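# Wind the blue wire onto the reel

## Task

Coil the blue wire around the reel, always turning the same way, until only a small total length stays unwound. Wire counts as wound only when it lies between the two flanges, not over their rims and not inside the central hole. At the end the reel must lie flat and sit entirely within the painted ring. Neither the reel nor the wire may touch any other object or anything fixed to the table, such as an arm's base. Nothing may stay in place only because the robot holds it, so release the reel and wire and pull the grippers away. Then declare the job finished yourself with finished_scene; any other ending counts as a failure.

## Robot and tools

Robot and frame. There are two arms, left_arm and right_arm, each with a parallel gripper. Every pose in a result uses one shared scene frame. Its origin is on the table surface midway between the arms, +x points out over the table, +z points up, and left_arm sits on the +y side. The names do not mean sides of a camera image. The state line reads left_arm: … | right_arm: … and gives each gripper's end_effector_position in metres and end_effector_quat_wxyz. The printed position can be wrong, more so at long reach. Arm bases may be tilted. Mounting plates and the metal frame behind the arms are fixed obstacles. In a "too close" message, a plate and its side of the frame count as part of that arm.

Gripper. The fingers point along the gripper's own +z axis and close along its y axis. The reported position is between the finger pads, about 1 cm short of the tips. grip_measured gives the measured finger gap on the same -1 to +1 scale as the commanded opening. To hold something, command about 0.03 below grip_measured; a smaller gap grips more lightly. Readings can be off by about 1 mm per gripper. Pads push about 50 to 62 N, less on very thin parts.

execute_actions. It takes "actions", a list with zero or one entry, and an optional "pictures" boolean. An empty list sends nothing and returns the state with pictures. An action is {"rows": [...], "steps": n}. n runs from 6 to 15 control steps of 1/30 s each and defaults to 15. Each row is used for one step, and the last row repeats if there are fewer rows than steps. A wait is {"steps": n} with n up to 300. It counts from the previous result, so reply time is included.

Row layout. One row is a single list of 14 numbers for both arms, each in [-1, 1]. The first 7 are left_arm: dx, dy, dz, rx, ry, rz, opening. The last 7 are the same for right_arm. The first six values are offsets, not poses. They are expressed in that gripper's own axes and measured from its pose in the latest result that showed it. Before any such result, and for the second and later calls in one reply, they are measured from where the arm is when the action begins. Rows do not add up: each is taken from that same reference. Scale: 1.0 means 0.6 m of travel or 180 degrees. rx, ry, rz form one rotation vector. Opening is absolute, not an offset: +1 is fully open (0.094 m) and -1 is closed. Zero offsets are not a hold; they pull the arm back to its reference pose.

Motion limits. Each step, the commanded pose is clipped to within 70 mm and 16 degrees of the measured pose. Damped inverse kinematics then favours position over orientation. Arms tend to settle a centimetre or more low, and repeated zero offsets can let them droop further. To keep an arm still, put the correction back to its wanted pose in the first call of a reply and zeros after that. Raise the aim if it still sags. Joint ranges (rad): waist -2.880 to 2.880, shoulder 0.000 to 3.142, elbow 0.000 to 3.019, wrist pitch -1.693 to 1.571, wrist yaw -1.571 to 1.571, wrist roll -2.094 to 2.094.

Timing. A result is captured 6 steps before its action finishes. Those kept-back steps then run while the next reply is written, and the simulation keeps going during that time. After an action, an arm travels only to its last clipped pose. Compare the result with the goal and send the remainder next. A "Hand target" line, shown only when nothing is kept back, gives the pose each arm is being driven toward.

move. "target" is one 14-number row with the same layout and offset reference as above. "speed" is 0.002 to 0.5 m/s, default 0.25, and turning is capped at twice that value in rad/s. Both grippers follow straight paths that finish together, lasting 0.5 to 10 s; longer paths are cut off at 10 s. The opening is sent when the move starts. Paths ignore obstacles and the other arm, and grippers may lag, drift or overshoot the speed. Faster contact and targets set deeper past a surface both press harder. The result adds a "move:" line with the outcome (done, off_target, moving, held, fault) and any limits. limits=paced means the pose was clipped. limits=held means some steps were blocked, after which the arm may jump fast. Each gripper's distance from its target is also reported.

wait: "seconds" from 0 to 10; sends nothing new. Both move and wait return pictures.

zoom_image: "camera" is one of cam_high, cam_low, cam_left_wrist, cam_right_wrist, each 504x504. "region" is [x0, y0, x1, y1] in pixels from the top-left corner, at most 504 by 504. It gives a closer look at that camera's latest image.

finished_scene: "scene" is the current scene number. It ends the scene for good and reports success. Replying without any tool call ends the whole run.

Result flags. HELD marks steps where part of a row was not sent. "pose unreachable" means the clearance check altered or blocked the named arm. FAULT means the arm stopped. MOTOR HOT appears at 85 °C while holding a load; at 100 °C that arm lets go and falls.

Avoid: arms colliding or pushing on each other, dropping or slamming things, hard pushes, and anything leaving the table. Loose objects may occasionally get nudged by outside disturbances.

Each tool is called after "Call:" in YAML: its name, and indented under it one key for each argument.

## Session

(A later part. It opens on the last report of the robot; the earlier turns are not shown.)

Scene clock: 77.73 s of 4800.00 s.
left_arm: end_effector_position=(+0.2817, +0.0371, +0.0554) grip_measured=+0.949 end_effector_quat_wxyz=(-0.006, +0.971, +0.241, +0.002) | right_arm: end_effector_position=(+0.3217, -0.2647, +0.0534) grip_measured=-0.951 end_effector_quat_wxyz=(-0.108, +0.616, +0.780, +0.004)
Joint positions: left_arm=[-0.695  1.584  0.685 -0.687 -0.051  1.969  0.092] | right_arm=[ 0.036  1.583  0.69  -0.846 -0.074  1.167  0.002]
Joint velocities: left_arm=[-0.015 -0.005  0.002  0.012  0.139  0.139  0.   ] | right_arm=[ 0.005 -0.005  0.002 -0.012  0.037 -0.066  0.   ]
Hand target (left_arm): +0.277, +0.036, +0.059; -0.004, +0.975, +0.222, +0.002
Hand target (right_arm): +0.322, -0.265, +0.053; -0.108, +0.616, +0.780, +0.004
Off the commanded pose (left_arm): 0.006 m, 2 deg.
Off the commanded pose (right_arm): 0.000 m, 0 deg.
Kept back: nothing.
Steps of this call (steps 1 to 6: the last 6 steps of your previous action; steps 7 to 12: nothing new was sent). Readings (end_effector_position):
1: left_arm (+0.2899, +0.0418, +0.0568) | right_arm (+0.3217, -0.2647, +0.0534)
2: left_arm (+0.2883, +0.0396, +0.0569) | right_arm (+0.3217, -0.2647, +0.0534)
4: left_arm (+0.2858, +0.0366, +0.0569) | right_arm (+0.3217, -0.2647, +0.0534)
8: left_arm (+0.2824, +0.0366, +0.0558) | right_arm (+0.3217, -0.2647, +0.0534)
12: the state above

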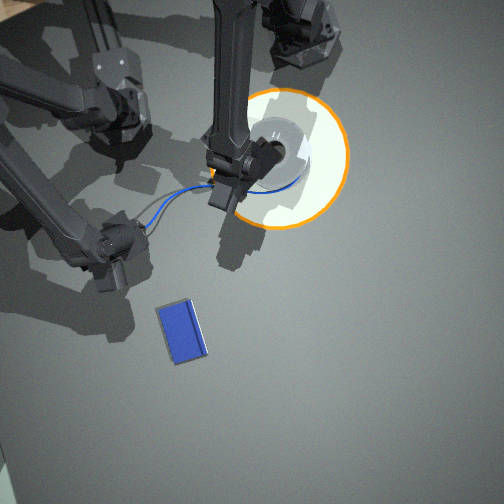

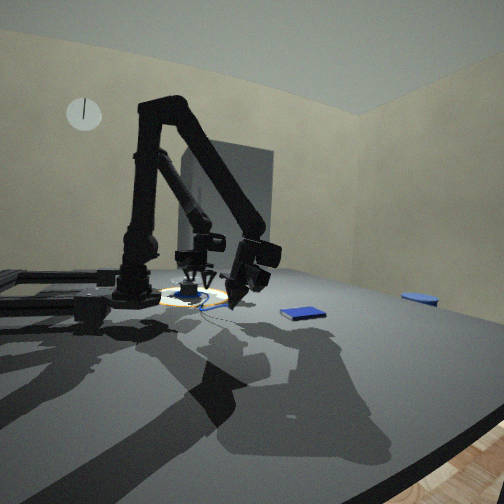

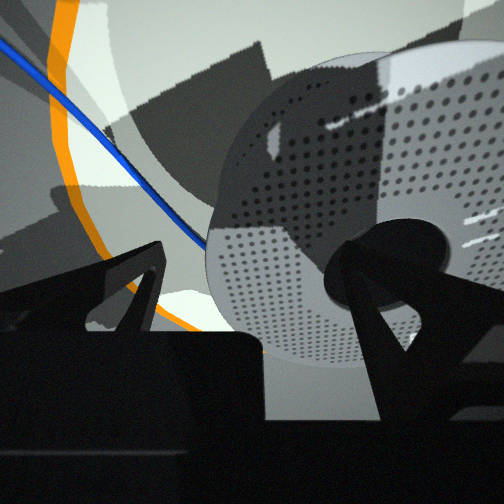

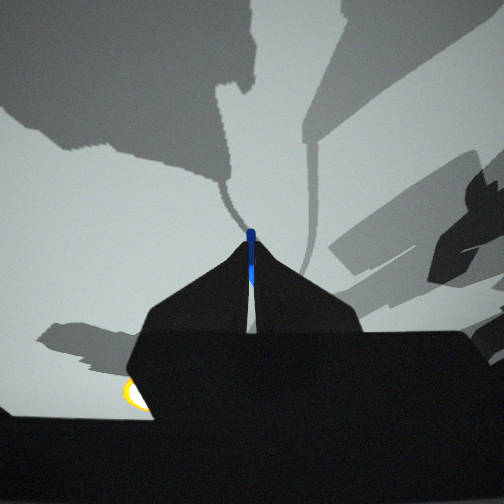

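Call:
execute_actions:
  actions:
    - {"rows":[[-0.002,-0.005,-0.002,0,0,0.01,0.8,0,0,0,0,0,0,-0.97],[-0.004,-0.01,-0.004,0,0,0.01,0.65,0,0,0,0,0,0,-0.97],[-0.004,-0.011,-0.004,0,0,0.01,0.5,0,0,0,0,0,0,-0.97],[-0.004,-0.011,-0.004,0,0,0.01,0.38,0,0,0,0,0,0,-0.97],[-0.004,-0.011,-0.004,0,0,0.01,0.28,0,0,0,0,0,0,-0.97],[-0.004,-0.011,-0.004,0,0,0.01,0.2,0,0,0,0,0,0,-0.97],[-0.004,-0.011,-0.004,0,0,0.01,0.15,0,0,0,0,0,0,-0.97],[-0.004,-0.011,-0.004,0,0,0.01,0.1,0,0,0,0,0,0,-0.97],[-0.004,-0.011,-0.004,0,0,0.01,0.1,0,0,0,0,0,0,-0.97]],"steps":9}

Call:
execute_actions:
  actions:
    - {"rows":[[0.005,0,-0.003,0,0,-0.02,0.1,0,0.001,0,0,0,0,-0.97],[0.011,-0.001,-0.003,0,0,-0.045,0.1,0,0.002,-0.001,0.001,0,0,-0.97],[0.017,-0.002,-0.003,0,0,-0.07,0.1,0,0.003,-0.001,0.002,0.001,0,-0.97],[0.022,-0.003,-0.003,0,0,-0.095,0.1,0,0.004,-0.002,0.003,0.001,0,-0.97],[0.027,-0.004,-0.003,0,0,-0.12,0.1,0.002,0.006,-0.002,0.004,0.002,0,-0.97],[0.031,-0.005,-0.003,0,0,-0.14,0.1,0.004,0.007,-0.003,0.005,0.002,0,-0.97],[0.035,-0.007,-0.003,0,0,-0.16,0.1,0.007,0.009,-0.003,0.006,0.003,0,-0.97],[0.039,-0.009,-0.003,0,0,-0.18,0.1,0.009,0.011,-0.003,0.007,0.004,0,-0.97],[0.043,-0.011,-0.003,0,0,-0.2,0.1,0.012,0.013,-0.003,0.008,0.004,0,-0.97],[0.047,-0.013,-0.003,0,0,-0.22,0.1,0.015,0.015,-0.003,0.009,0.005,0,-0.97],[0.05,-0.015,-0.003,0,0,-0.24,0.1,0.018,0.017,-0.004,0.01,0.005,0,-0.97],[0.054,-0.018,-0.003,0,0,-0.26,0.1,0.021,0.019,-0.004,0.011,0.006,0,-0.97],[0.057,-0.02,-0.003,0,0,-0.27,0.1,0.024,0.021,-0.004,0.012,0.007,0,-0.97],[0.06,-0.023,-0.003,0,0,-0.28,0.1,0.027,0.022,-0.004,0.013,0.007,0,-0.97],[0.063,-0.026,-0.003,0,0,-0.29,0.1,0.03,0.024,-0.004,0.014,0.008,0,-0.97]],"steps":15}

Call:
execute_actions:
  actions:
    - {"rows":[[0.024,-0.003,-0.003,0,0.004,-0.31,0.1,0.018,0.023,-0.008,0.008,0.004,0,-0.97],[0.028,-0.005,-0.003,0,0.004,-0.31,0.1,0.021,0.024,-0.007,0.01,0.005,0,-0.97],[0.032,-0.006,-0.003,0,0.004,-0.31,0.1,0.025,0.026,-0.007,0.012,0.006,0,-0.97],[0.036,-0.008,-0.003,0,0.004,-0.31,0.1,0.029,0.027,-0.006,0.014,0.007,0,-0.97],[0.04,-0.01,-0.003,0,0.004,-0.31,0.1,0.033,0.028,-0.005,0.015,0.008,0,-0.97],[0.044,-0.011,-0.003,0,0.004,-0.31,0.1,0.036,0.03,-0.005,0.017,0.009,0,-0.97],[0.048,-0.014,-0.003,0,0.004,-0.31,0.1,0.04,0.031,-0.004,0.019,0.01,0,-0.97],[0.051,-0.016,-0.003,0,0.004,-0.31,0.1,0.044,0.032,-0.004,0.021,0.011,0,-0.97],[0.055,-0.018,-0.003,0,0.004,-0.31,0.1,0.047,0.034,-0.003,0.023,0.012,0,-0.97],[0.058,-0.021,-0.003,0,0.004,-0.31,0.1,0.051,0.035,-0.003,0.025,0.013,0,-0.97],[0.061,-0.024,-0.003,0,0.004,-0.31,0.1,0.055,0.036,-0.002,0.027,0.014,0,-0.97],[0.064,-0.027,-0.003,0,0.004,-0.31,0.1,0.059,0.037,-0.001,0.028,0.015,0,-0.97],[0.067,-0.03,-0.003,0,0.004,-0.31,0.1,0.062,0.039,-0.001,0.03,0.016,0,-0.97],[0.07,-0.033,-0.003,0,0.004,-0.31,0.1,0.066,0.04,0,0.032,0.017,0,-0.97],[0.072,-0.037,-0.003,0,0.004,-0.31,0.1,0.07,0.041,0,0.034,0.018,0,-0.97]],"steps":15}

Call:
execute_actions:
  actions:
    - {"rows":[[0.024,-0.002,-0.003,-0.006,0.006,-0.31,0.1,0.018,0.023,-0.008,0.008,0.004,0,-0.97],[0.029,-0.002,-0.003,-0.006,0.006,-0.31,0.1,0.021,0.024,-0.007,0.01,0.005,0,-0.97],[0.033,-0.002,-0.003,-0.006,0.006,-0.31,0.1,0.025,0.026,-0.007,0.012,0.006,0,-0.97],[0.038,-0.003,-0.003,-0.006,0.006,-0.31,0.1,0.029,0.027,-0.006,0.014,0.007,0,-0.97],[0.042,-0.003,-0.003,-0.006,0.006,-0.31,0.1,0.033,0.028,-0.005,0.015,0.008,0,-0.97],[0.046,-0.003,-0.003,-0.006,0.006,-0.31,0.1,0.036,0.03,-0.005,0.017,0.009,0,-0.97],[0.051,-0.005,-0.003,-0.006,0.006,-0.31,0.1,0.04,0.031,-0.004,0.019,0.01,0,-0.97],[0.054,-0.006,-0.003,-0.006,0.006,-0.31,0.1,0.044,0.032,-0.004,0.021,0.011,0,-0.97],[0.059,-0.006,-0.003,-0.006,0.006,-0.31,0.1,0.047,0.034,-0.003,0.023,0.012,0,-0.97],[0.062,-0.008,-0.003,-0.006,0.006,-0.31,0.1,0.051,0.035,-0.003,0.025,0.013,0,-0.97],[0.065,-0.01,-0.003,-0.006,0.006,-0.31,0.1,0.055,0.036,-0.002,0.027,0.014,0,-0.97],[0.069,-0.011,-0.003,-0.006,0.006,-0.31,0.1,0.059,0.037,-0.001,0.028,0.015,0,-0.97],[0.072,-0.013,-0.003,-0.006,0.006,-0.31,0.1,0.062,0.039,-0.001,0.03,0.016,0,-0.97],[0.076,-0.015,-0.003,-0.006,0.006,-0.31,0.1,0.066,0.04,0,0.032,0.017,0,-0.97],[0.078,-0.017,-0.003,-0.006,0.006,-0.31,0.1,0.07,0.041,0,0.034,0.018,0,-0.97]],"steps":15}
  pictures: true

Call:
execute_actions:
  actions:
    - {"rows":[[0.023,-0.002,-0.003,-0.013,0,-0.31,0.1,0.017,0.023,-0.01,0.008,0.004,0,-0.97],[0.027,-0.003,-0.003,-0.013,0,-0.31,0.1,0.021,0.024,-0.009,0.01,0.005,0,-0.97],[0.03,-0.002,-0.003,-0.013,0,-0.31,0.1,0.025,0.026,-0.009,0.012,0.006,0,-0.97],[0.034,-0.003,-0.003,-0.013,0,-0.31,0.1,0.028,0.027,-0.008,0.014,0.007,0,-0.97],[0.037,-0.004,-0.003,-0.013,0,-0.31,0.1,0.032,0.029,-0.007,0.015,0.008,0,-0.97],[0.041,-0.004,-0.003,-0.013,0,-0.31,0.1,0.036,0.03,-0.007,0.017,0.009,0,-0.97],[0.044,-0.006,-0.003,-0.013,0,-0.31,0.1,0.039,0.032,-0.006,0.019,0.01,0,-0.97],[0.047,-0.006,-0.003,-0.013,0,-0.31,0.1,0.043,0.033,-0.005,0.021,0.011,0,-0.97],[0.05,-0.007,-0.003,-0.013,0,-0.31,0.1,0.047,0.035,-0.005,0.023,0.012,0,-0.97],[0.052,-0.009,-0.003,-0.013,0,-0.31,0.1,0.05,0.036,-0.004,0.025,0.013,0,-0.97],[0.055,-0.011,-0.003,-0.013,0,-0.31,0.1,0.054,0.038,-0.003,0.027,0.014,0,-0.97],[0.057,-0.013,-0.003,-0.013,0,-0.31,0.1,0.058,0.039,-0.003,0.028,0.015,0,-0.97],[0.06,-0.014,-0.003,-0.013,0,-0.31,0.1,0.061,0.041,-0.002,0.03,0.016,0,-0.97],[0.062,-0.016,-0.003,-0.013,0,-0.31,0.1,0.065,0.042,-0.001,0.032,0.017,0,-0.97],[0.064,-0.019,-0.003,-0.013,0,-0.31,0.1,0.069,0.043,-0.001,0.034,0.018,0,-0.97]],"steps":15}

Call:
execute_actions:
  actions:
    - {"rows":[[0.023,-0.002,-0.003,-0.012,-0.007,-0.31,0.1,0.017,0.023,-0.01,0.008,0.004,0,-0.97],[0.026,-0.004,-0.003,-0.012,-0.007,-0.31,0.1,0.021,0.024,-0.009,0.01,0.005,0,-0.97],[0.029,-0.004,-0.003,-0.012,-0.007,-0.31,0.1,0.025,0.026,-0.009,0.012,0.006,0,-0.97],[0.032,-0.006,-0.003,-0.012,-0.007,-0.31,0.1,0.028,0.027,-0.008,0.014,0.007,0,-0.97],[0.034,-0.007,-0.003,-0.012,-0.007,-0.31,0.1,0.032,0.029,-0.007,0.015,0.008,0,-0.97],[0.037,-0.007,-0.003,-0.012,-0.007,-0.31,0.1,0.036,0.03,-0.007,0.017,0.009,0,-0.97],[0.04,-0.01,-0.003,-0.012,-0.007,-0.31,0.1,0.039,0.032,-0.006,0.019,0.01,0,-0.97],[0.042,-0.011,-0.003,-0.012,-0.007,-0.31,0.1,0.043,0.033,-0.005,0.021,0.011,0,-0.97],[0.045,-0.013,-0.003,-0.012,-0.007,-0.31,0.1,0.047,0.035,-0.005,0.023,0.012,0,-0.97],[0.047,-0.015,-0.003,-0.012,-0.007,-0.31,0.1,0.05,0.036,-0.004,0.025,0.013,0,-0.97],[0.049,-0.017,-0.003,-0.012,-0.007,-0.31,0.1,0.054,0.038,-0.003,0.027,0.014,0,-0.97],[0.051,-0.02,-0.003,-0.012,-0.007,-0.31,0.1,0.058,0.039,-0.003,0.028,0.015,0,-0.97],[0.053,-0.022,-0.003,-0.012,-0.007,-0.31,0.1,0.061,0.041,-0.002,0.03,0.016,0,-0.97],[0.055,-0.025,-0.003,-0.012,-0.007,-0.31,0.1,0.065,0.042,-0.001,0.032,0.017,0,-0.97],[0.056,-0.028,-0.003,-0.012,-0.007,-0.31,0.1,0.069,0.043,-0.001,0.034,0.018,0,-0.97]],"steps":15}

Call:
execute_actions:
  actions:
    - {"rows":[[0.024,-0.003,-0.003,-0.002,-0.009,-0.25,0.1,0.018,0.021,-0.011,0.008,0.004,0,-0.97],[0.028,-0.005,-0.003,-0.002,-0.009,-0.25,0.1,0.021,0.023,-0.01,0.01,0.005,0,-0.97],[0.032,-0.006,-0.003,-0.002,-0.009,-0.25,0.1,0.025,0.024,-0.01,0.012,0.006,0,-0.97],[0.036,-0.008,-0.003,-0.002,-0.009,-0.25,0.1,0.028,0.026,-0.009,0.014,0.007,0,-0.97],[0.04,-0.01,-0.003,-0.002,-0.009,-0.25,0.1,0.032,0.027,-0.008,0.015,0.008,0,-0.97],[0.044,-0.011,-0.003,-0.002,-0.009,-0.25,0.1,0.036,0.029,-0.007,0.017,0.009,0,-0.97],[0.048,-0.014,-0.003,-0.002,-0.009,-0.25,0.1,0.039,0.031,-0.007,0.019,0.01,0,-0.97],[0.051,-0.016,-0.003,-0.002,-0.009,-0.25,0.1,0.043,0.032,-0.006,0.021,0.011,0,-0.97],[0.054,-0.018,-0.003,-0.002,-0.009,-0.25,0.1,0.045,0.033,-0.005,0.023,0.012,0,-0.97],[0.056,-0.02,-0.003,-0.002,-0.009,-0.25,0.1,0.048,0.035,-0.005,0.025,0.013,0,-0.97],[0.058,-0.022,-0.003,-0.002,-0.009,-0.25,0.1,0.05,0.035,-0.005,0.026,0.014,0,-0.97],[0.059,-0.023,-0.003,-0.002,-0.009,-0.25,0.1,0.052,0.036,-0.004,0.027,0.015,0,-0.97],[0.06,-0.024,-0.003,-0.002,-0.009,-0.25,0.1,0.053,0.037,-0.004,0.028,0.015,0,-0.97],[0.06,-0.024,-0.003,-0.002,-0.009,-0.25,0.1,0.055,0.038,-0.003,0.029,0.016,0,-0.97],[0.06,-0.024,-0.003,-0.002,-0.009,-0.25,0.35,0.056,0.038,-0.003,0.03,0.016,0,-0.97]],"steps":15}
  pictures: true

Call:
execute_actions:
  actions:
    - {"rows":[[0,-0.002,0,0,0.001,0,0.6,0.006,0.004,-0.002,0,0,0,-0.97],[-0.008,-0.005,-0.002,0.001,0.002,0.035,0.8,0.006,0.004,-0.002,0,0,0,-0.97],[-0.015,-0.008,-0.003,0.001,0.003,0.07,0.95,0.006,0.004,-0.002,0,0,0,-0.97],[-0.02,-0.011,-0.004,0.002,0.004,0.095,0.95,0.006,0.004,-0.002,0,0,0,-0.97],[-0.024,-0.014,-0.005,0.002,0.005,0.12,0.95,0.006,0.004,-0.002,0,0,0,-0.97],[-0.028,-0.017,-0.006,0.003,0.006,0.14,0.95,0.006,0.004,-0.002,0,0,0,-0.97],[-0.031,-0.021,-0.007,0.003,0.007,0.16,0.95,0.006,0.004,-0.002,0,0,0,-0.97],[-0.035,-0.024,-0.008,0.004,0.008,0.18,0.95,0.006,0.004,-0.002,0,0,0,-0.97],[-0.038,-0.028,-0.008,0.004,0.009,0.2,0.95,0.006,0.004,-0.002,0,0,0,-0.97],[-0.042,-0.032,-0.008,0.004,0.01,0.22,0.95,0.006,0.004,-0.002,0,0,0,-0.97],[-0.044,-0.036,-0.008,0.004,0.011,0.24,0.95,0.006,0.004,-0.002,0,0,0,-0.97],[-0.048,-0.041,-0.008,0.004,0.011,0.26,0.95,0.006,0.004,-0.002,0,0,0,-0.97],[-0.05,-0.045,-0.008,0.004,0.011,0.27,0.95,0.006,0.004,-0.002,0,0,0,-0.97],[-0.053,-0.05,-0.008,0.004,0.011,0.28,0.95,0.006,0.004,-0.002,0,0,0,-0.97],[-0.055,-0.055,-0.008,0.004,0.011,0.29,0.95,0.006,0.004,-0.002,0,0,0,-0.97]],"steps":15}

Call:
execute_actions:
  actions:
    - {"rows":[[-0.034,-0.026,-0.008,0.019,0.005,0.31,0.95,0,0,0,0,0,0,-0.97],[-0.038,-0.028,-0.008,0.019,0.005,0.31,0.95,0,0,0,0,0,0,-0.97],[-0.042,-0.029,-0.008,0.019,0.005,0.31,0.95,0,0,0,0,0,0,-0.97],[-0.046,-0.031,-0.008,0.019,0.005,0.31,0.95,0,0,0,0,0,0,-0.97],[-0.05,-0.033,-0.008,0.019,0.005,0.31,0.95,0,0,0,0,0,0,-0.97],[-0.054,-0.034,-0.008,0.019,0.005,0.31,0.95,0,0,0,0,0,0,-0.97],[-0.058,-0.037,-0.008,0.019,0.005,0.31,0.95,0,0,0,0,0,0,-0.97],[-0.061,-0.039,-0.008,0.019,0.005,0.31,0.95,0,0,0,0,0,0,-0.97],[-0.065,-0.041,-0.008,0.019,0.005,0.31,0.95,0,0,0,0,0,0,-0.97],[-0.068,-0.044,-0.008,0.019,0.005,0.31,0.95,0,0,0,0,0,0,-0.97],[-0.071,-0.047,-0.008,0.019,0.005,0.31,0.95,0,0,0,0,0,0,-0.97],[-0.074,-0.05,-0.008,0.019,0.005,0.31,0.95,0,0,0,0,0,0,-0.97],[-0.077,-0.053,-0.008,0.019,0.005,0.31,0.95,0,0,0,0,0,0,-0.97],[-0.08,-0.056,-0.008,0.019,0.005,0.31,0.95,0,0,0,0,0,0,-0.97],[-0.082,-0.06,-0.008,0.019,0.005,0.31,0.95,0,0,0,0,0,0,-0.97]],"steps":15}

Call:
execute_actions:
  actions:
    - {"rows":[[-0.042,-0.011,-0.008,0.004,-0.006,0.23,0.95,0,0,0,0,0,0,-0.97],[-0.046,-0.013,-0.008,0.004,-0.006,0.23,0.95,0,0,0,0,0,0,-0.97],[-0.05,-0.014,-0.008,0.004,-0.006,0.23,0.95,0,0,0,0,0,0,-0.97],[-0.054,-0.016,-0.008,0.004,-0.006,0.23,0.95,0,0,0,0,0,0,-0.97],[-0.058,-0.018,-0.008,0.004,-0.006,0.23,0.95,0,0,0,0,0,0,-0.97],[-0.062,-0.019,-0.008,0.004,-0.006,0.23,0.95,0,0,0,0,0,0,-0.97],[-0.066,-0.022,-0.008,0.004,-0.006,0.23,0.95,0,0,0,0,0,0,-0.97],[-0.069,-0.024,-0.008,0.004,-0.006,0.23,0.95,0,0,0,0,0,0,-0.97],[-0.072,-0.026,-0.008,0.004,-0.006,0.23,0.95,0,0,0,0,0,0,-0.97],[-0.074,-0.028,-0.008,0.004,-0.006,0.23,0.95,0,0,0,0,0,0,-0.97],[-0.076,-0.03,-0.008,0.004,-0.006,0.23,0.95,0,0,0,0,0,0,-0.97],[-0.077,-0.031,-0.008,0.004,-0.006,0.23,0.95,0,0,0,0,0,0,-0.97],[-0.077,-0.031,-0.008,0.004,-0.006,0.23,0.95,0,0,0,0,0,0,-0.97]],"steps":13}

Call:
wait:
  seconds: 0.25

Call:
zoom_image:
  camera: "cam_high"
  region: [170, 90, 370, 270]

Call:
zoom_image:
  camera: "cam_low"
  region: [140, 250, 260, 330]

Scene clock: 87.83 s of 4800.00 s.
left_arm: end_effector_position=(+0.2808, +0.0379, +0.0550) grip_measured=+0.580 end_effector_quat_wxyz=(-0.007, +0.973, +0.230, +0.001) | right_arm: end_effector_position=(+0.3217, -0.2647, +0.0534) grip_measured=-0.951 end_effector_quat_wxyz=(-0.108, +0.616, +0.780, +0.004)
Joint positions: left_arm=[-0.695  1.583  0.682 -0.687 -0.051  1.989  0.074] | right_arm=[ 0.036  1.583  0.69  -0.846 -0.074  1.167  0.002]
Joint velocities: left_arm=[-0.015 -0.005 -0.071 -0.002 -0.037 -0.007 -0.158] | right_arm=[ 0.015  0.005  0.002 -0.012  0.022 -0.022 -0.   ]
Steps of this call (steps 1 to 90: nothing new was sent; then 7.00 s passed at rest; steps 91 to 93: the first 3 steps of this action). Readings (end_effector_position):
91: left_arm (+0.2817, +0.0371, +0.0554) | right_arm (+0.3217, -0.2647, +0.0534)
92: left_arm (+0.2814, +0.0374, +0.0553) | right_arm (+0.3217, -0.2647, +0.0534)
93: the state above

Scene clock: 88.33 s of 4800.00 s.
left_arm: end_effector_position=(+0.2855, +0.0540, +0.0524) grip_measured=+0.134 end_effector_quat_wxyz=(-0.010, +0.924, +0.381, -0.004) | right_arm: end_effector_position=(+0.3179, -0.2617, +0.0541) grip_measured=-0.951 end_effector_quat_wxyz=(-0.117, +0.616, +0.779, +0.001)
Joint positions: left_arm=[-0.643  1.582  0.672 -0.689 -0.044  1.724  0.053] | right_arm=[ 0.042  1.584  0.69  -0.862 -0.078  1.173  0.002]
Joint velocities: left_arm=[ 0.278 -0.015 -0.002 -0.022  0.11  -1.092 -0.   ] | right_arm=[ 0.112  0.024 -0.012 -0.09  -0.007  0.125  0.   ]
Off your previous action's commanded pose (left_arm): 0.005 m, 1 deg at its last step (step 6 of this call).
Off your previous action's commanded pose (right_arm): 0.000 m, 0 deg at its last step (step 6 of this call).
Steps of this call (steps 1 to 6: the last 6 steps of your previous action; steps 7 to 15: the first 9 steps of this action, its rows measured from where the robot was after step 6). Readings (end_effector_position):
6: left_arm (+0.2765, +0.0412, +0.0531) | right_arm (+0.3217, -0.2647, +0.0534)
7: left_arm (+0.2765, +0.0413, +0.0531) | right_arm (+0.3217, -0.2647, +0.0534)
8: left_arm (+0.2767, +0.0415, +0.0531) | right_arm (+0.3217, -0.2647, +0.0534)
10: left_arm (+0.2779, +0.0431, +0.0530) | right_arm (+0.3215, -0.2647, +0.0534)
14: left_arm (+0.2839, +0.0516, +0.0525) | right_arm (+0.3187, -0.2630, +0.0540)
15: the state above

Scene clock: 88.83 s of 4800.00 s.
left_arm: end_effector_position=(+0.3031, +0.0897, +0.0529) grip_measured=+0.134 end_effector_quat_wxyz=(-0.009, +0.734, +0.679, -0.009) | right_arm: end_effector_position=(+0.3168, -0.2205, +0.0551) grip_measured=-0.951 end_effector_quat_wxyz=(-0.166, +0.598, +0.784, -0.017)
Joint positions: left_arm=[-0.512  1.566  0.661 -0.69  -0.03   1.145  0.053] | right_arm=[ 0.157  1.641  0.739 -0.948 -0.123  1.247  0.002]
Joint velocities: left_arm=[ 0.2   -0.112 -0.1    0.017 -0.007 -1.15   0.   ] | right_arm=[ 0.171  0.132  0.134 -0.154 -0.11   0.154 -0.   ]
Off your previous action's commanded pose (left_arm): 0.011 m, 18 deg at its last step (step 6 of this call); orientation clipped at that step.
Off your previous action's commanded pose (right_arm): 0.017 m, 1 deg at its last step (step 6 of this call).
Steps of this call (steps 1 to 6: the last 6 steps of your previous action; steps 7 to 15: the first 9 steps of this action, its rows measured from where the robot was after step 6). Readings (end_effector_position):
6: left_arm (+0.2942, +0.0667, +0.0525) | right_arm (+0.3158, -0.2481, +0.0534)
7: left_arm (+0.2955, +0.0684, +0.0528) | right_arm (+0.3159, -0.2452, +0.0537)
8: left_arm (+0.2971, +0.0707, +0.0529) | right_arm (+0.3157, -0.2416, +0.0543)
10: left_arm (+0.3002, +0.0756, +0.0528) | right_arm (+0.3157, -0.2345, +0.0551)
14: left_arm (+0.3032, +0.0870, +0.0529) | right_arm (+0.3164, -0.2228, +0.0551)
15: the state above

Scene clock: 89.33 s of 4800.00 s.
left_arm: end_effector_position=(+0.2908, +0.1266, +0.0535) grip_measured=+0.134 end_effector_quat_wxyz=(-0.016, +0.459, +0.888, -0.011) | right_arm: end_effector_position=(+0.3200, -0.1812, +0.0567) grip_measured=-0.951 end_effector_quat_wxyz=(-0.216, +0.587, +0.779, -0.034)
Joint positions: left_arm=[-0.416  1.505  0.593 -0.69  -0.021  0.545  0.053] | right_arm=[ 0.257  1.715  0.811 -1.037 -0.186  1.318  0.002]
Joint velocities: left_arm=[ 0.19  -0.151 -0.134 -0.002 -0.037 -1.121 -0.001] | right_arm=[ 0.142  0.132  0.134 -0.154 -0.081  0.066 -0.001]
Off your previous action's commanded pose (left_arm): 0.011 m, 15 deg at its last step (step 6 of this call); orientation clipped at that step.
Off your previous action's commanded pose (right_arm): 0.014 m, 1 deg at its last step (step 6 of this call).
Steps of this call (steps 1 to 6: the last 6 steps of your previous action; steps 7 to 15: the first 9 steps of this action, its rows measured from where the robot was after step 6). Readings (end_effector_position):
6: left_arm (+0.2987, +0.1043, +0.0528) | right_arm (+0.3179, -0.2075, +0.0546)
7: left_arm (+0.2972, +0.1060, +0.0529) | right_arm (+0.3178, -0.2045, +0.0551)
8: left_arm (+0.2957, +0.1080, +0.0529) | right_arm (+0.3177, -0.2012, +0.0556)
10: left_arm (+0.2941, +0.1130, +0.0530) | right_arm (+0.3182, -0.1948, +0.0562)
14: left_arm (+0.2916, +0.1241, +0.0534) | right_arm (+0.3197, -0.1836, +0.0567)
15: the state above

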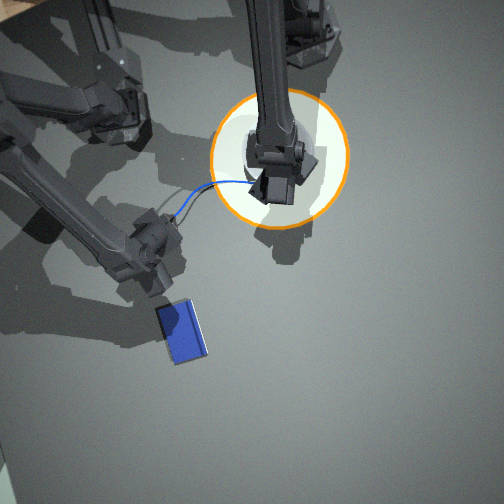

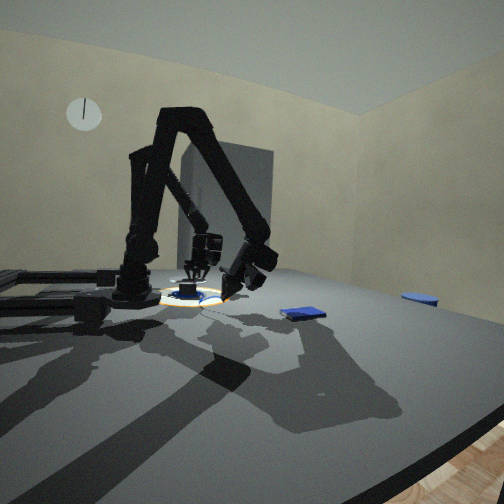

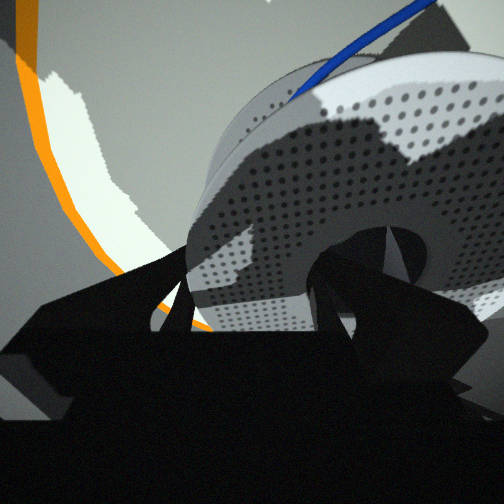

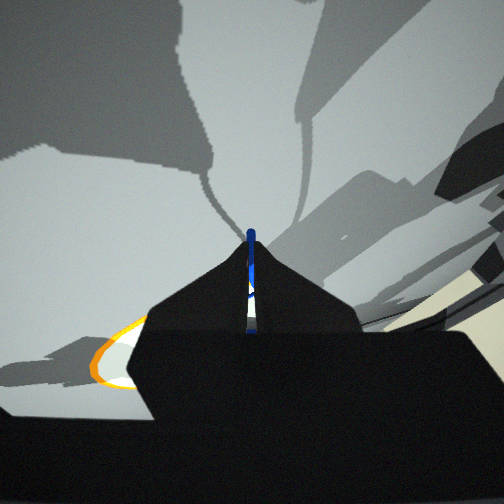

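Scene clock: 89.83 s of 4800.00 s.
left_arm: end_effector_position=(+0.2613, +0.1453, +0.0558) grip_measured=+0.134 end_effector_quat_wxyz=(-0.020, +0.152, +0.988, -0.010) | right_arm: end_effector_position=(+0.3257, -0.1433, +0.0602) grip_measured=-0.951 end_effector_quat_wxyz=(-0.265, +0.576, +0.772, -0.050)
Joint positions: left_arm=[-0.389  1.415  0.504 -0.69  -0.012 -0.075  0.053] | right_arm=[ 0.341  1.791  0.894 -1.128 -0.258  1.369  0.002]
Joint velocities: left_arm=[-0.005 -0.171 -0.134 -0.032  0.022 -1.194  0.   ] | right_arm=[ 0.161  0.151  0.149 -0.183 -0.066  0.066 -0.   ]
Off your previous action's commanded pose (left_arm): 0.011 m, 17 deg at its last step (step 6 of this call); orientation clipped at that step.
Off your previous action's commanded pose (right_arm): 0.013 m, 1 deg at its last step (step 6 of this call).
Steps of this call (steps 1 to 6: the last 6 steps of your previous action; steps 7 to 15: the first 9 steps of this action, its rows measured from where the robot was after step 6). Readings (end_effector_position):
6: left_arm (+0.2830, +0.1376, +0.0545) | right_arm (+0.3210, -0.1679, +0.0569)
7: left_arm (+0.2807, +0.1383, +0.0547) | right_arm (+0.3209, -0.1649, +0.0575)
8: left_arm (+0.2778, +0.1391, +0.0548) | right_arm (+0.3208, -0.1620, +0.0582)
10: left_arm (+0.2717, +0.1408, +0.0550) | right_arm (+0.3223, -0.1563, +0.0592)
14: left_arm (+0.2629, +0.1445, +0.0557) | right_arm (+0.3252, -0.1456, +0.0601)
15: the state above

Scene clock: 90.33 s of 4800.00 s.
left_arm: end_effector_position=(+0.2331, +0.1455, +0.0580) grip_measured=+0.134 end_effector_quat_wxyz=(-0.022, -0.178, +0.984, -0.012) | right_arm: end_effector_position=(+0.3323, -0.1057, +0.0637) grip_measured=-0.951 end_effector_quat_wxyz=(-0.312, +0.563, +0.763, -0.065)
Joint positions: left_arm=[-0.421  1.333  0.431 -0.69   0.004 -0.771  0.053] | right_arm=[ 0.415  1.872  0.987 -1.22  -0.336  1.403  0.002]
Joint velocities: left_arm=[-0.2   -0.103 -0.081  0.002  0.037 -1.487  0.   ] | right_arm=[ 0.142  0.112  0.178 -0.173 -0.095  0.081  0.   ]
Off your previous action's commanded pose (left_arm): 0.008 m, 19 deg at its last step (step 6 of this call); orientation clipped at that step.
Off your previous action's commanded pose (right_arm): 0.012 m, 1 deg at its last step (step 6 of this call).
Steps of this call (steps 1 to 6: the last 6 steps of your previous action; steps 7 to 15: the first 9 steps of this action, its rows measured from where the robot was after step 6). Readings (end_effector_position):
6: left_arm (+0.2527, +0.1492, +0.0569) | right_arm (+0.3264, -0.1294, +0.0601)
7: left_arm (+0.2508, +0.1492, +0.0571) | right_arm (+0.3262, -0.1266, +0.0606)
8: left_arm (+0.2484, +0.1493, +0.0572) | right_arm (+0.3264, -0.1238, +0.0613)
10: left_arm (+0.2426, +0.1488, +0.0573) | right_arm (+0.3283, -0.1185, +0.0622)
14: left_arm (+0.2346, +0.1465, +0.0578) | right_arm (+0.3318, -0.1081, +0.0634)
15: the state above

Scene clock: 90.83 s of 4800.00 s.
left_arm: end_effector_position=(+0.2114, +0.1140, +0.0609) grip_measured=+0.134 end_effector_quat_wxyz=(-0.029, -0.468, +0.883, -0.011) | right_arm: end_effector_position=(+0.3393, -0.0695, +0.0690) grip_measured=-0.951 end_effector_quat_wxyz=(-0.358, +0.549, +0.751, -0.080)
Joint positions: left_arm=[-0.576  1.312  0.419 -0.691  0.021 -1.543  0.053] | right_arm=[ 0.479  1.951  1.086 -1.318 -0.416  1.419  0.002]
Joint velocities: left_arm=[-0.376 -0.024 -0.017  0.012 -0.154 -1.502  0.001] | right_arm=[ 0.112  0.142  0.164 -0.183 -0.139  0.007  0.   ]
Off your previous action's commanded pose (left_arm): 0.008 m, 18 deg at its last step (step 6 of this call); orientation clipped at that step.
Off your previous action's commanded pose (right_arm): 0.012 m, 1 deg at its last step (step 6 of this call).
Steps of this call (steps 1 to 6: the last 6 steps of your previous action; steps 7 to 15: the first 9 steps of this action, its rows measured from where the robot was after step 6). Readings (end_effector_position):
6: left_arm (+0.2262, +0.1365, +0.0591) | right_arm (+0.3325, -0.0916, +0.0641)
7: left_arm (+0.2246, +0.1334, +0.0594) | right_arm (+0.3326, -0.0889, +0.0649)
8: left_arm (+0.2226, +0.1301, +0.0596) | right_arm (+0.3326, -0.0863, +0.0657)
10: left_arm (+0.2188, +0.1247, +0.0600) | right_arm (+0.3346, -0.0814, +0.0670)
14: left_arm (+0.2129, +0.1162, +0.0608) | right_arm (+0.3390, -0.0718, +0.0687)
15: the state above

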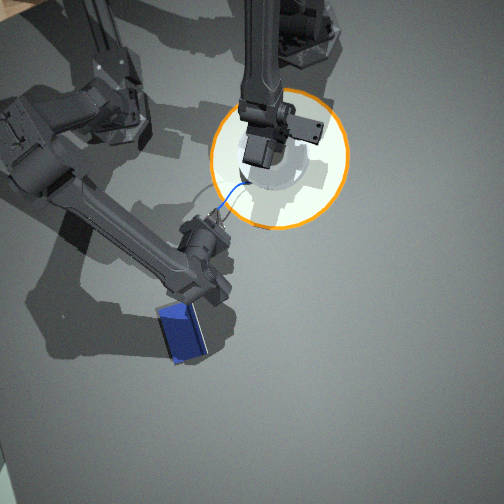

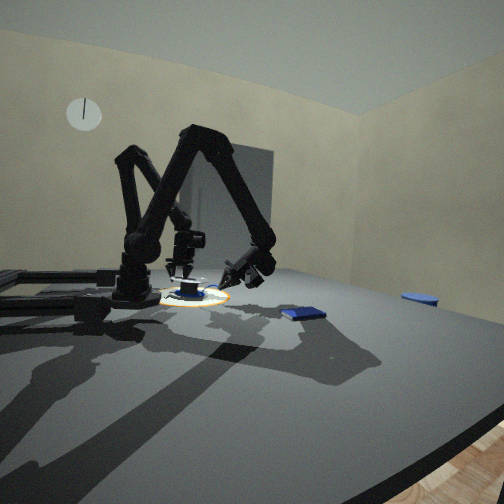

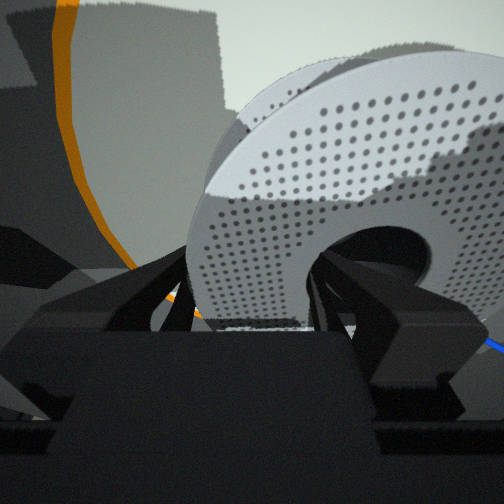

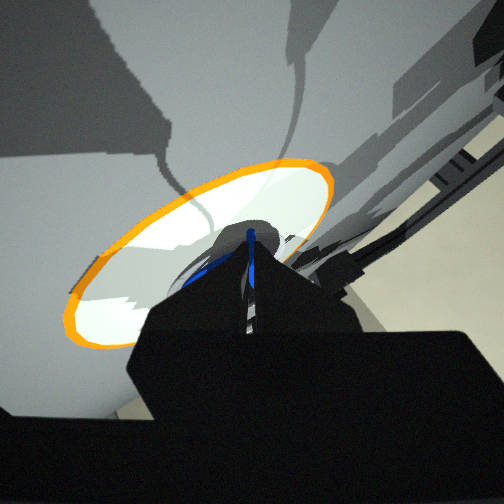

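Scene clock: 91.33 s of 4800.00 s.
left_arm: end_effector_position=(+0.2157, +0.1206, +0.0606) grip_measured=+0.948 end_effector_quat_wxyz=(-0.014, -0.439, +0.898, -0.003) | right_arm: end_effector_position=(+0.3387, -0.0588, +0.0685) grip_measured=-0.951 end_effector_quat_wxyz=(-0.372, +0.543, +0.747, -0.088)
Joint positions: left_arm=[-0.567  1.312  0.419 -0.691 -0.014 -1.469  0.092] | right_arm=[ 0.499  1.979  1.113 -1.346 -0.437  1.421  0.002]
Joint velocities: left_arm=[ 0.366 -0.015  0.002 -0.017  0.007  1.516  0.001] | right_arm=[-0.015 -0.005 -0.007 -0.027 -0.022 -0.007  0.001]
Off your previous action's commanded pose (left_arm): 0.002 m, 11 deg at its last step (step 6 of this call).
Off your previous action's commanded pose (right_arm): 0.009 m, 1 deg at its last step (step 6 of this call).
Steps of this call (steps 1 to 6: the last 6 steps of your previous action; steps 7 to 15: the first 9 steps of this action, its rows measured from where the robot was after step 6). Readings (end_effector_position):
6: left_arm (+0.2059, +0.1060, +0.0613) | right_arm (+0.3392, -0.0597, +0.0686)
7: left_arm (+0.2055, +0.1055, +0.0613) | right_arm (+0.3389, -0.0591, +0.0684)
8: left_arm (+0.2056, +0.1057, +0.0613) | right_arm (+0.3387, -0.0588, +0.0684)
10: left_arm (+0.2078, +0.1086, +0.0612) | right_arm (+0.3387, -0.0588, +0.0685)
14: left_arm (+0.2142, +0.1182, +0.0607) | right_arm (+0.3387, -0.0588, +0.0685)
15: the state above

Scene clock: 91.83 s of 4800.00 s.
left_arm: end_effector_position=(+0.2450, +0.1407, +0.0565) grip_measured=+0.948 end_effector_quat_wxyz=(-0.016, -0.123, +0.992, +0.006) | right_arm: end_effector_position=(+0.3387, -0.0588, +0.0685) grip_measured=-0.951 end_effector_quat_wxyz=(-0.372, +0.543, +0.747, -0.088)
Joint positions: left_arm=[-0.447  1.38   0.47  -0.691 -0.034 -0.687  0.092] | right_arm=[ 0.499  1.979  1.113 -1.346 -0.437  1.421  0.002]
Joint velocities: left_arm=[ 0.161  0.151  0.154  0.007  0.007  1.502 -0.   ] | right_arm=[-0.005 -0.015 -0.017  0.007  0.037 -0.051  0.   ]
Off your previous action's commanded pose (left_arm): 0.026 m, 21 deg at its last step (step 6 of this call); orientation clipped at that step.
Off your previous action's commanded pose (right_arm): 0.004 m, 0 deg at its last step (step 6 of this call).
Steps of this call (steps 1 to 6: the last 6 steps of your previous action; steps 7 to 15: the first 9 steps of this action, its rows measured from where the robot was after step 6). Readings (end_effector_position):
6: left_arm (+0.2239, +0.1318, +0.0585) | right_arm (+0.3387, -0.0588, +0.0685)
7: left_arm (+0.2261, +0.1336, +0.0579) | right_arm (+0.3387, -0.0588, +0.0685)
8: left_arm (+0.2287, +0.1355, +0.0575) | right_arm (+0.3387, -0.0588, +0.0685)
10: left_arm (+0.2333, +0.1382, +0.0568) | right_arm (+0.3387, -0.0588, +0.0685)
14: left_arm (+0.2426, +0.1402, +0.0566) | right_arm (+0.3387, -0.0588, +0.0685)
15: the state above

Scene clock: 92.27 s of 4800.00 s.
left_arm: end_effector_position=(+0.2781, +0.1347, +0.0555) grip_measured=+0.948 end_effector_quat_wxyz=(-0.018, +0.172, +0.985, -0.005) | right_arm: end_effector_position=(+0.3387, -0.0588, +0.0685) grip_measured=-0.951 end_effector_quat_wxyz=(-0.372, +0.543, +0.747, -0.088)
Joint positions: left_arm=[-0.409  1.463  0.554 -0.691 -0.023 -0.056  0.092] | right_arm=[ 0.499  1.979  1.113 -1.346 -0.437  1.421  0.002]
Joint velocities: left_arm=[-0.005  0.181  0.188  0.007 -0.037  1.297 -0.001] | right_arm=[-0.005  0.005 -0.007 -0.017  0.11   0.037  0.001]
Off your previous action's commanded pose (left_arm): 0.026 m, 17 deg at its last step (step 6 of this call); orientation clipped at that step.
Off your previous action's commanded pose (right_arm): 0.000 m, 0 deg at its last step (step 6 of this call).
Steps of this call (steps 1 to 6: the last 6 steps of your previous action; steps 7 to 13: the first 7 steps of this action, its rows measured from where the robot was after step 6). Readings (end_effector_position):
6: left_arm (+0.2596, +0.1387, +0.0570) | right_arm (+0.3387, -0.0588, +0.0685)
7: left_arm (+0.2624, +0.1392, +0.0568) | right_arm (+0.3387, -0.0588, +0.0685)
8: left_arm (+0.2653, +0.1391, +0.0566) | right_arm (+0.3387, -0.0588, +0.0685)
10: left_arm (+0.2707, +0.1377, +0.0561) | right_arm (+0.3387, -0.0588, +0.0685)
13: the state above

Scene clock: 92.73 s of 4800.00 s.
left_arm: end_effector_position=(+0.2898, +0.1266, +0.0557) grip_measured=+0.948 end_effector_quat_wxyz=(-0.015, +0.344, +0.939, -0.016) | right_arm: end_effector_position=(+0.3387, -0.0588, +0.0685) grip_measured=-0.951 end_effector_quat_wxyz=(-0.372, +0.543, +0.747, -0.088)
Joint positions: left_arm=[-0.409  1.493  0.589 -0.691 -0.007  0.303  0.092] | right_arm=[ 0.499  1.979  1.113 -1.346 -0.437  1.421  0.002]
Joint velocities: left_arm=[-0.005 -0.005  0.007  0.002  0.022  0.139 -0.   ] | right_arm=[ 0.005 -0.015 -0.017 -0.007 -0.066  0.037  0.   ]
Hand target (left_arm): +0.305, +0.119, +0.061; -0.005, +0.359, +0.933, -0.018
Hand target (right_arm): +0.339, -0.059, +0.068; -0.372, +0.543, +0.747, -0.088
Off the commanded pose (left_arm): 0.018 m, 3 deg.
Off the commanded pose (right_arm): 0.000 m, 0 deg.
Kept back: nothing.
Steps of this call (steps 1 to 6: the last 6 steps of your previous action; steps 7 to 14: nothing new was sent). Readings (end_effector_position):
1: left_arm (+0.2804, +0.1337, +0.0554) | right_arm (+0.3387, -0.0588, +0.0685)
2: left_arm (+0.2827, +0.1326, +0.0554) | right_arm (+0.3387, -0.0588, +0.0685)
4: left_arm (+0.2862, +0.1302, +0.0554) | right_arm (+0.3387, -0.0588, +0.0685)
8: left_arm (+0.2897, +0.1267, +0.0557) | right_arm (+0.3387, -0.0588, +0.0685)
14: the state above

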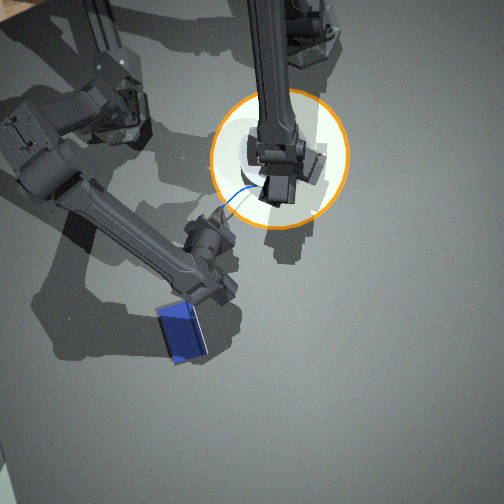

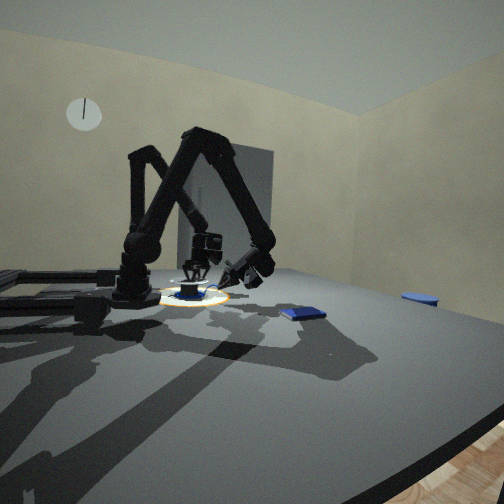

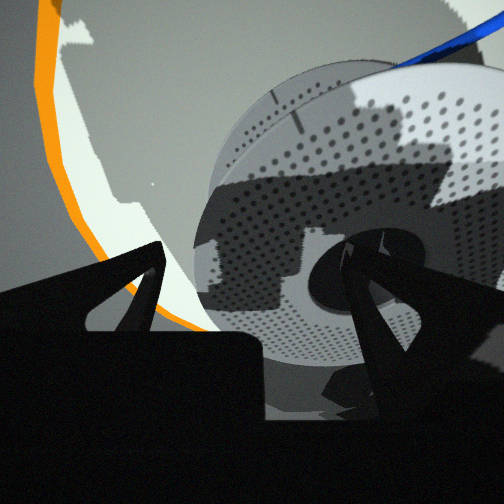

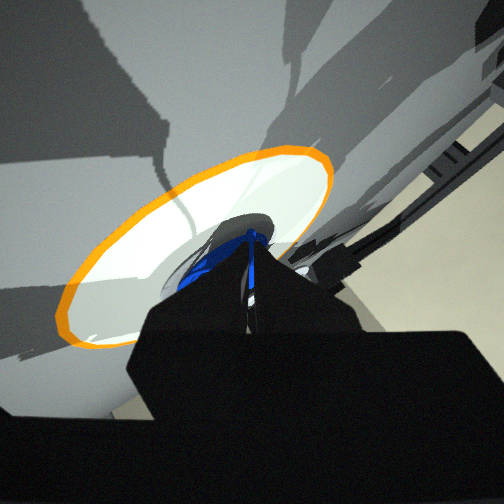

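Region (170, 90, 370, 270) of cam_high's 504x504 image, scaled by 2.520, with more detail than that image has; it fills the top 454 rows of this view, and the rest is white.

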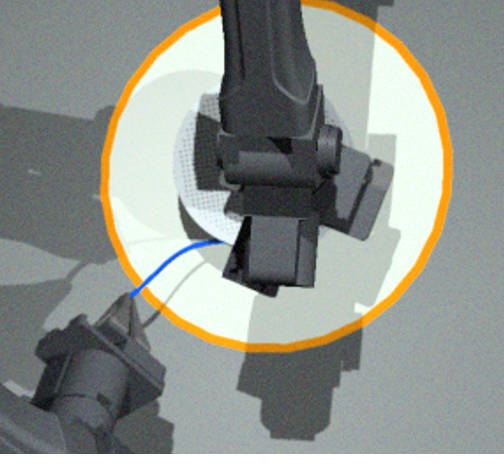

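Region (140, 250, 260, 330) of cam_low's 504x504 image, scaled by 4.200, with more detail than that image has.

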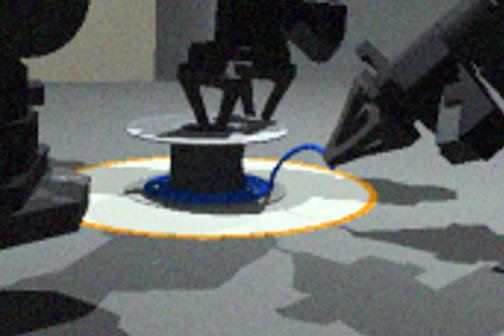

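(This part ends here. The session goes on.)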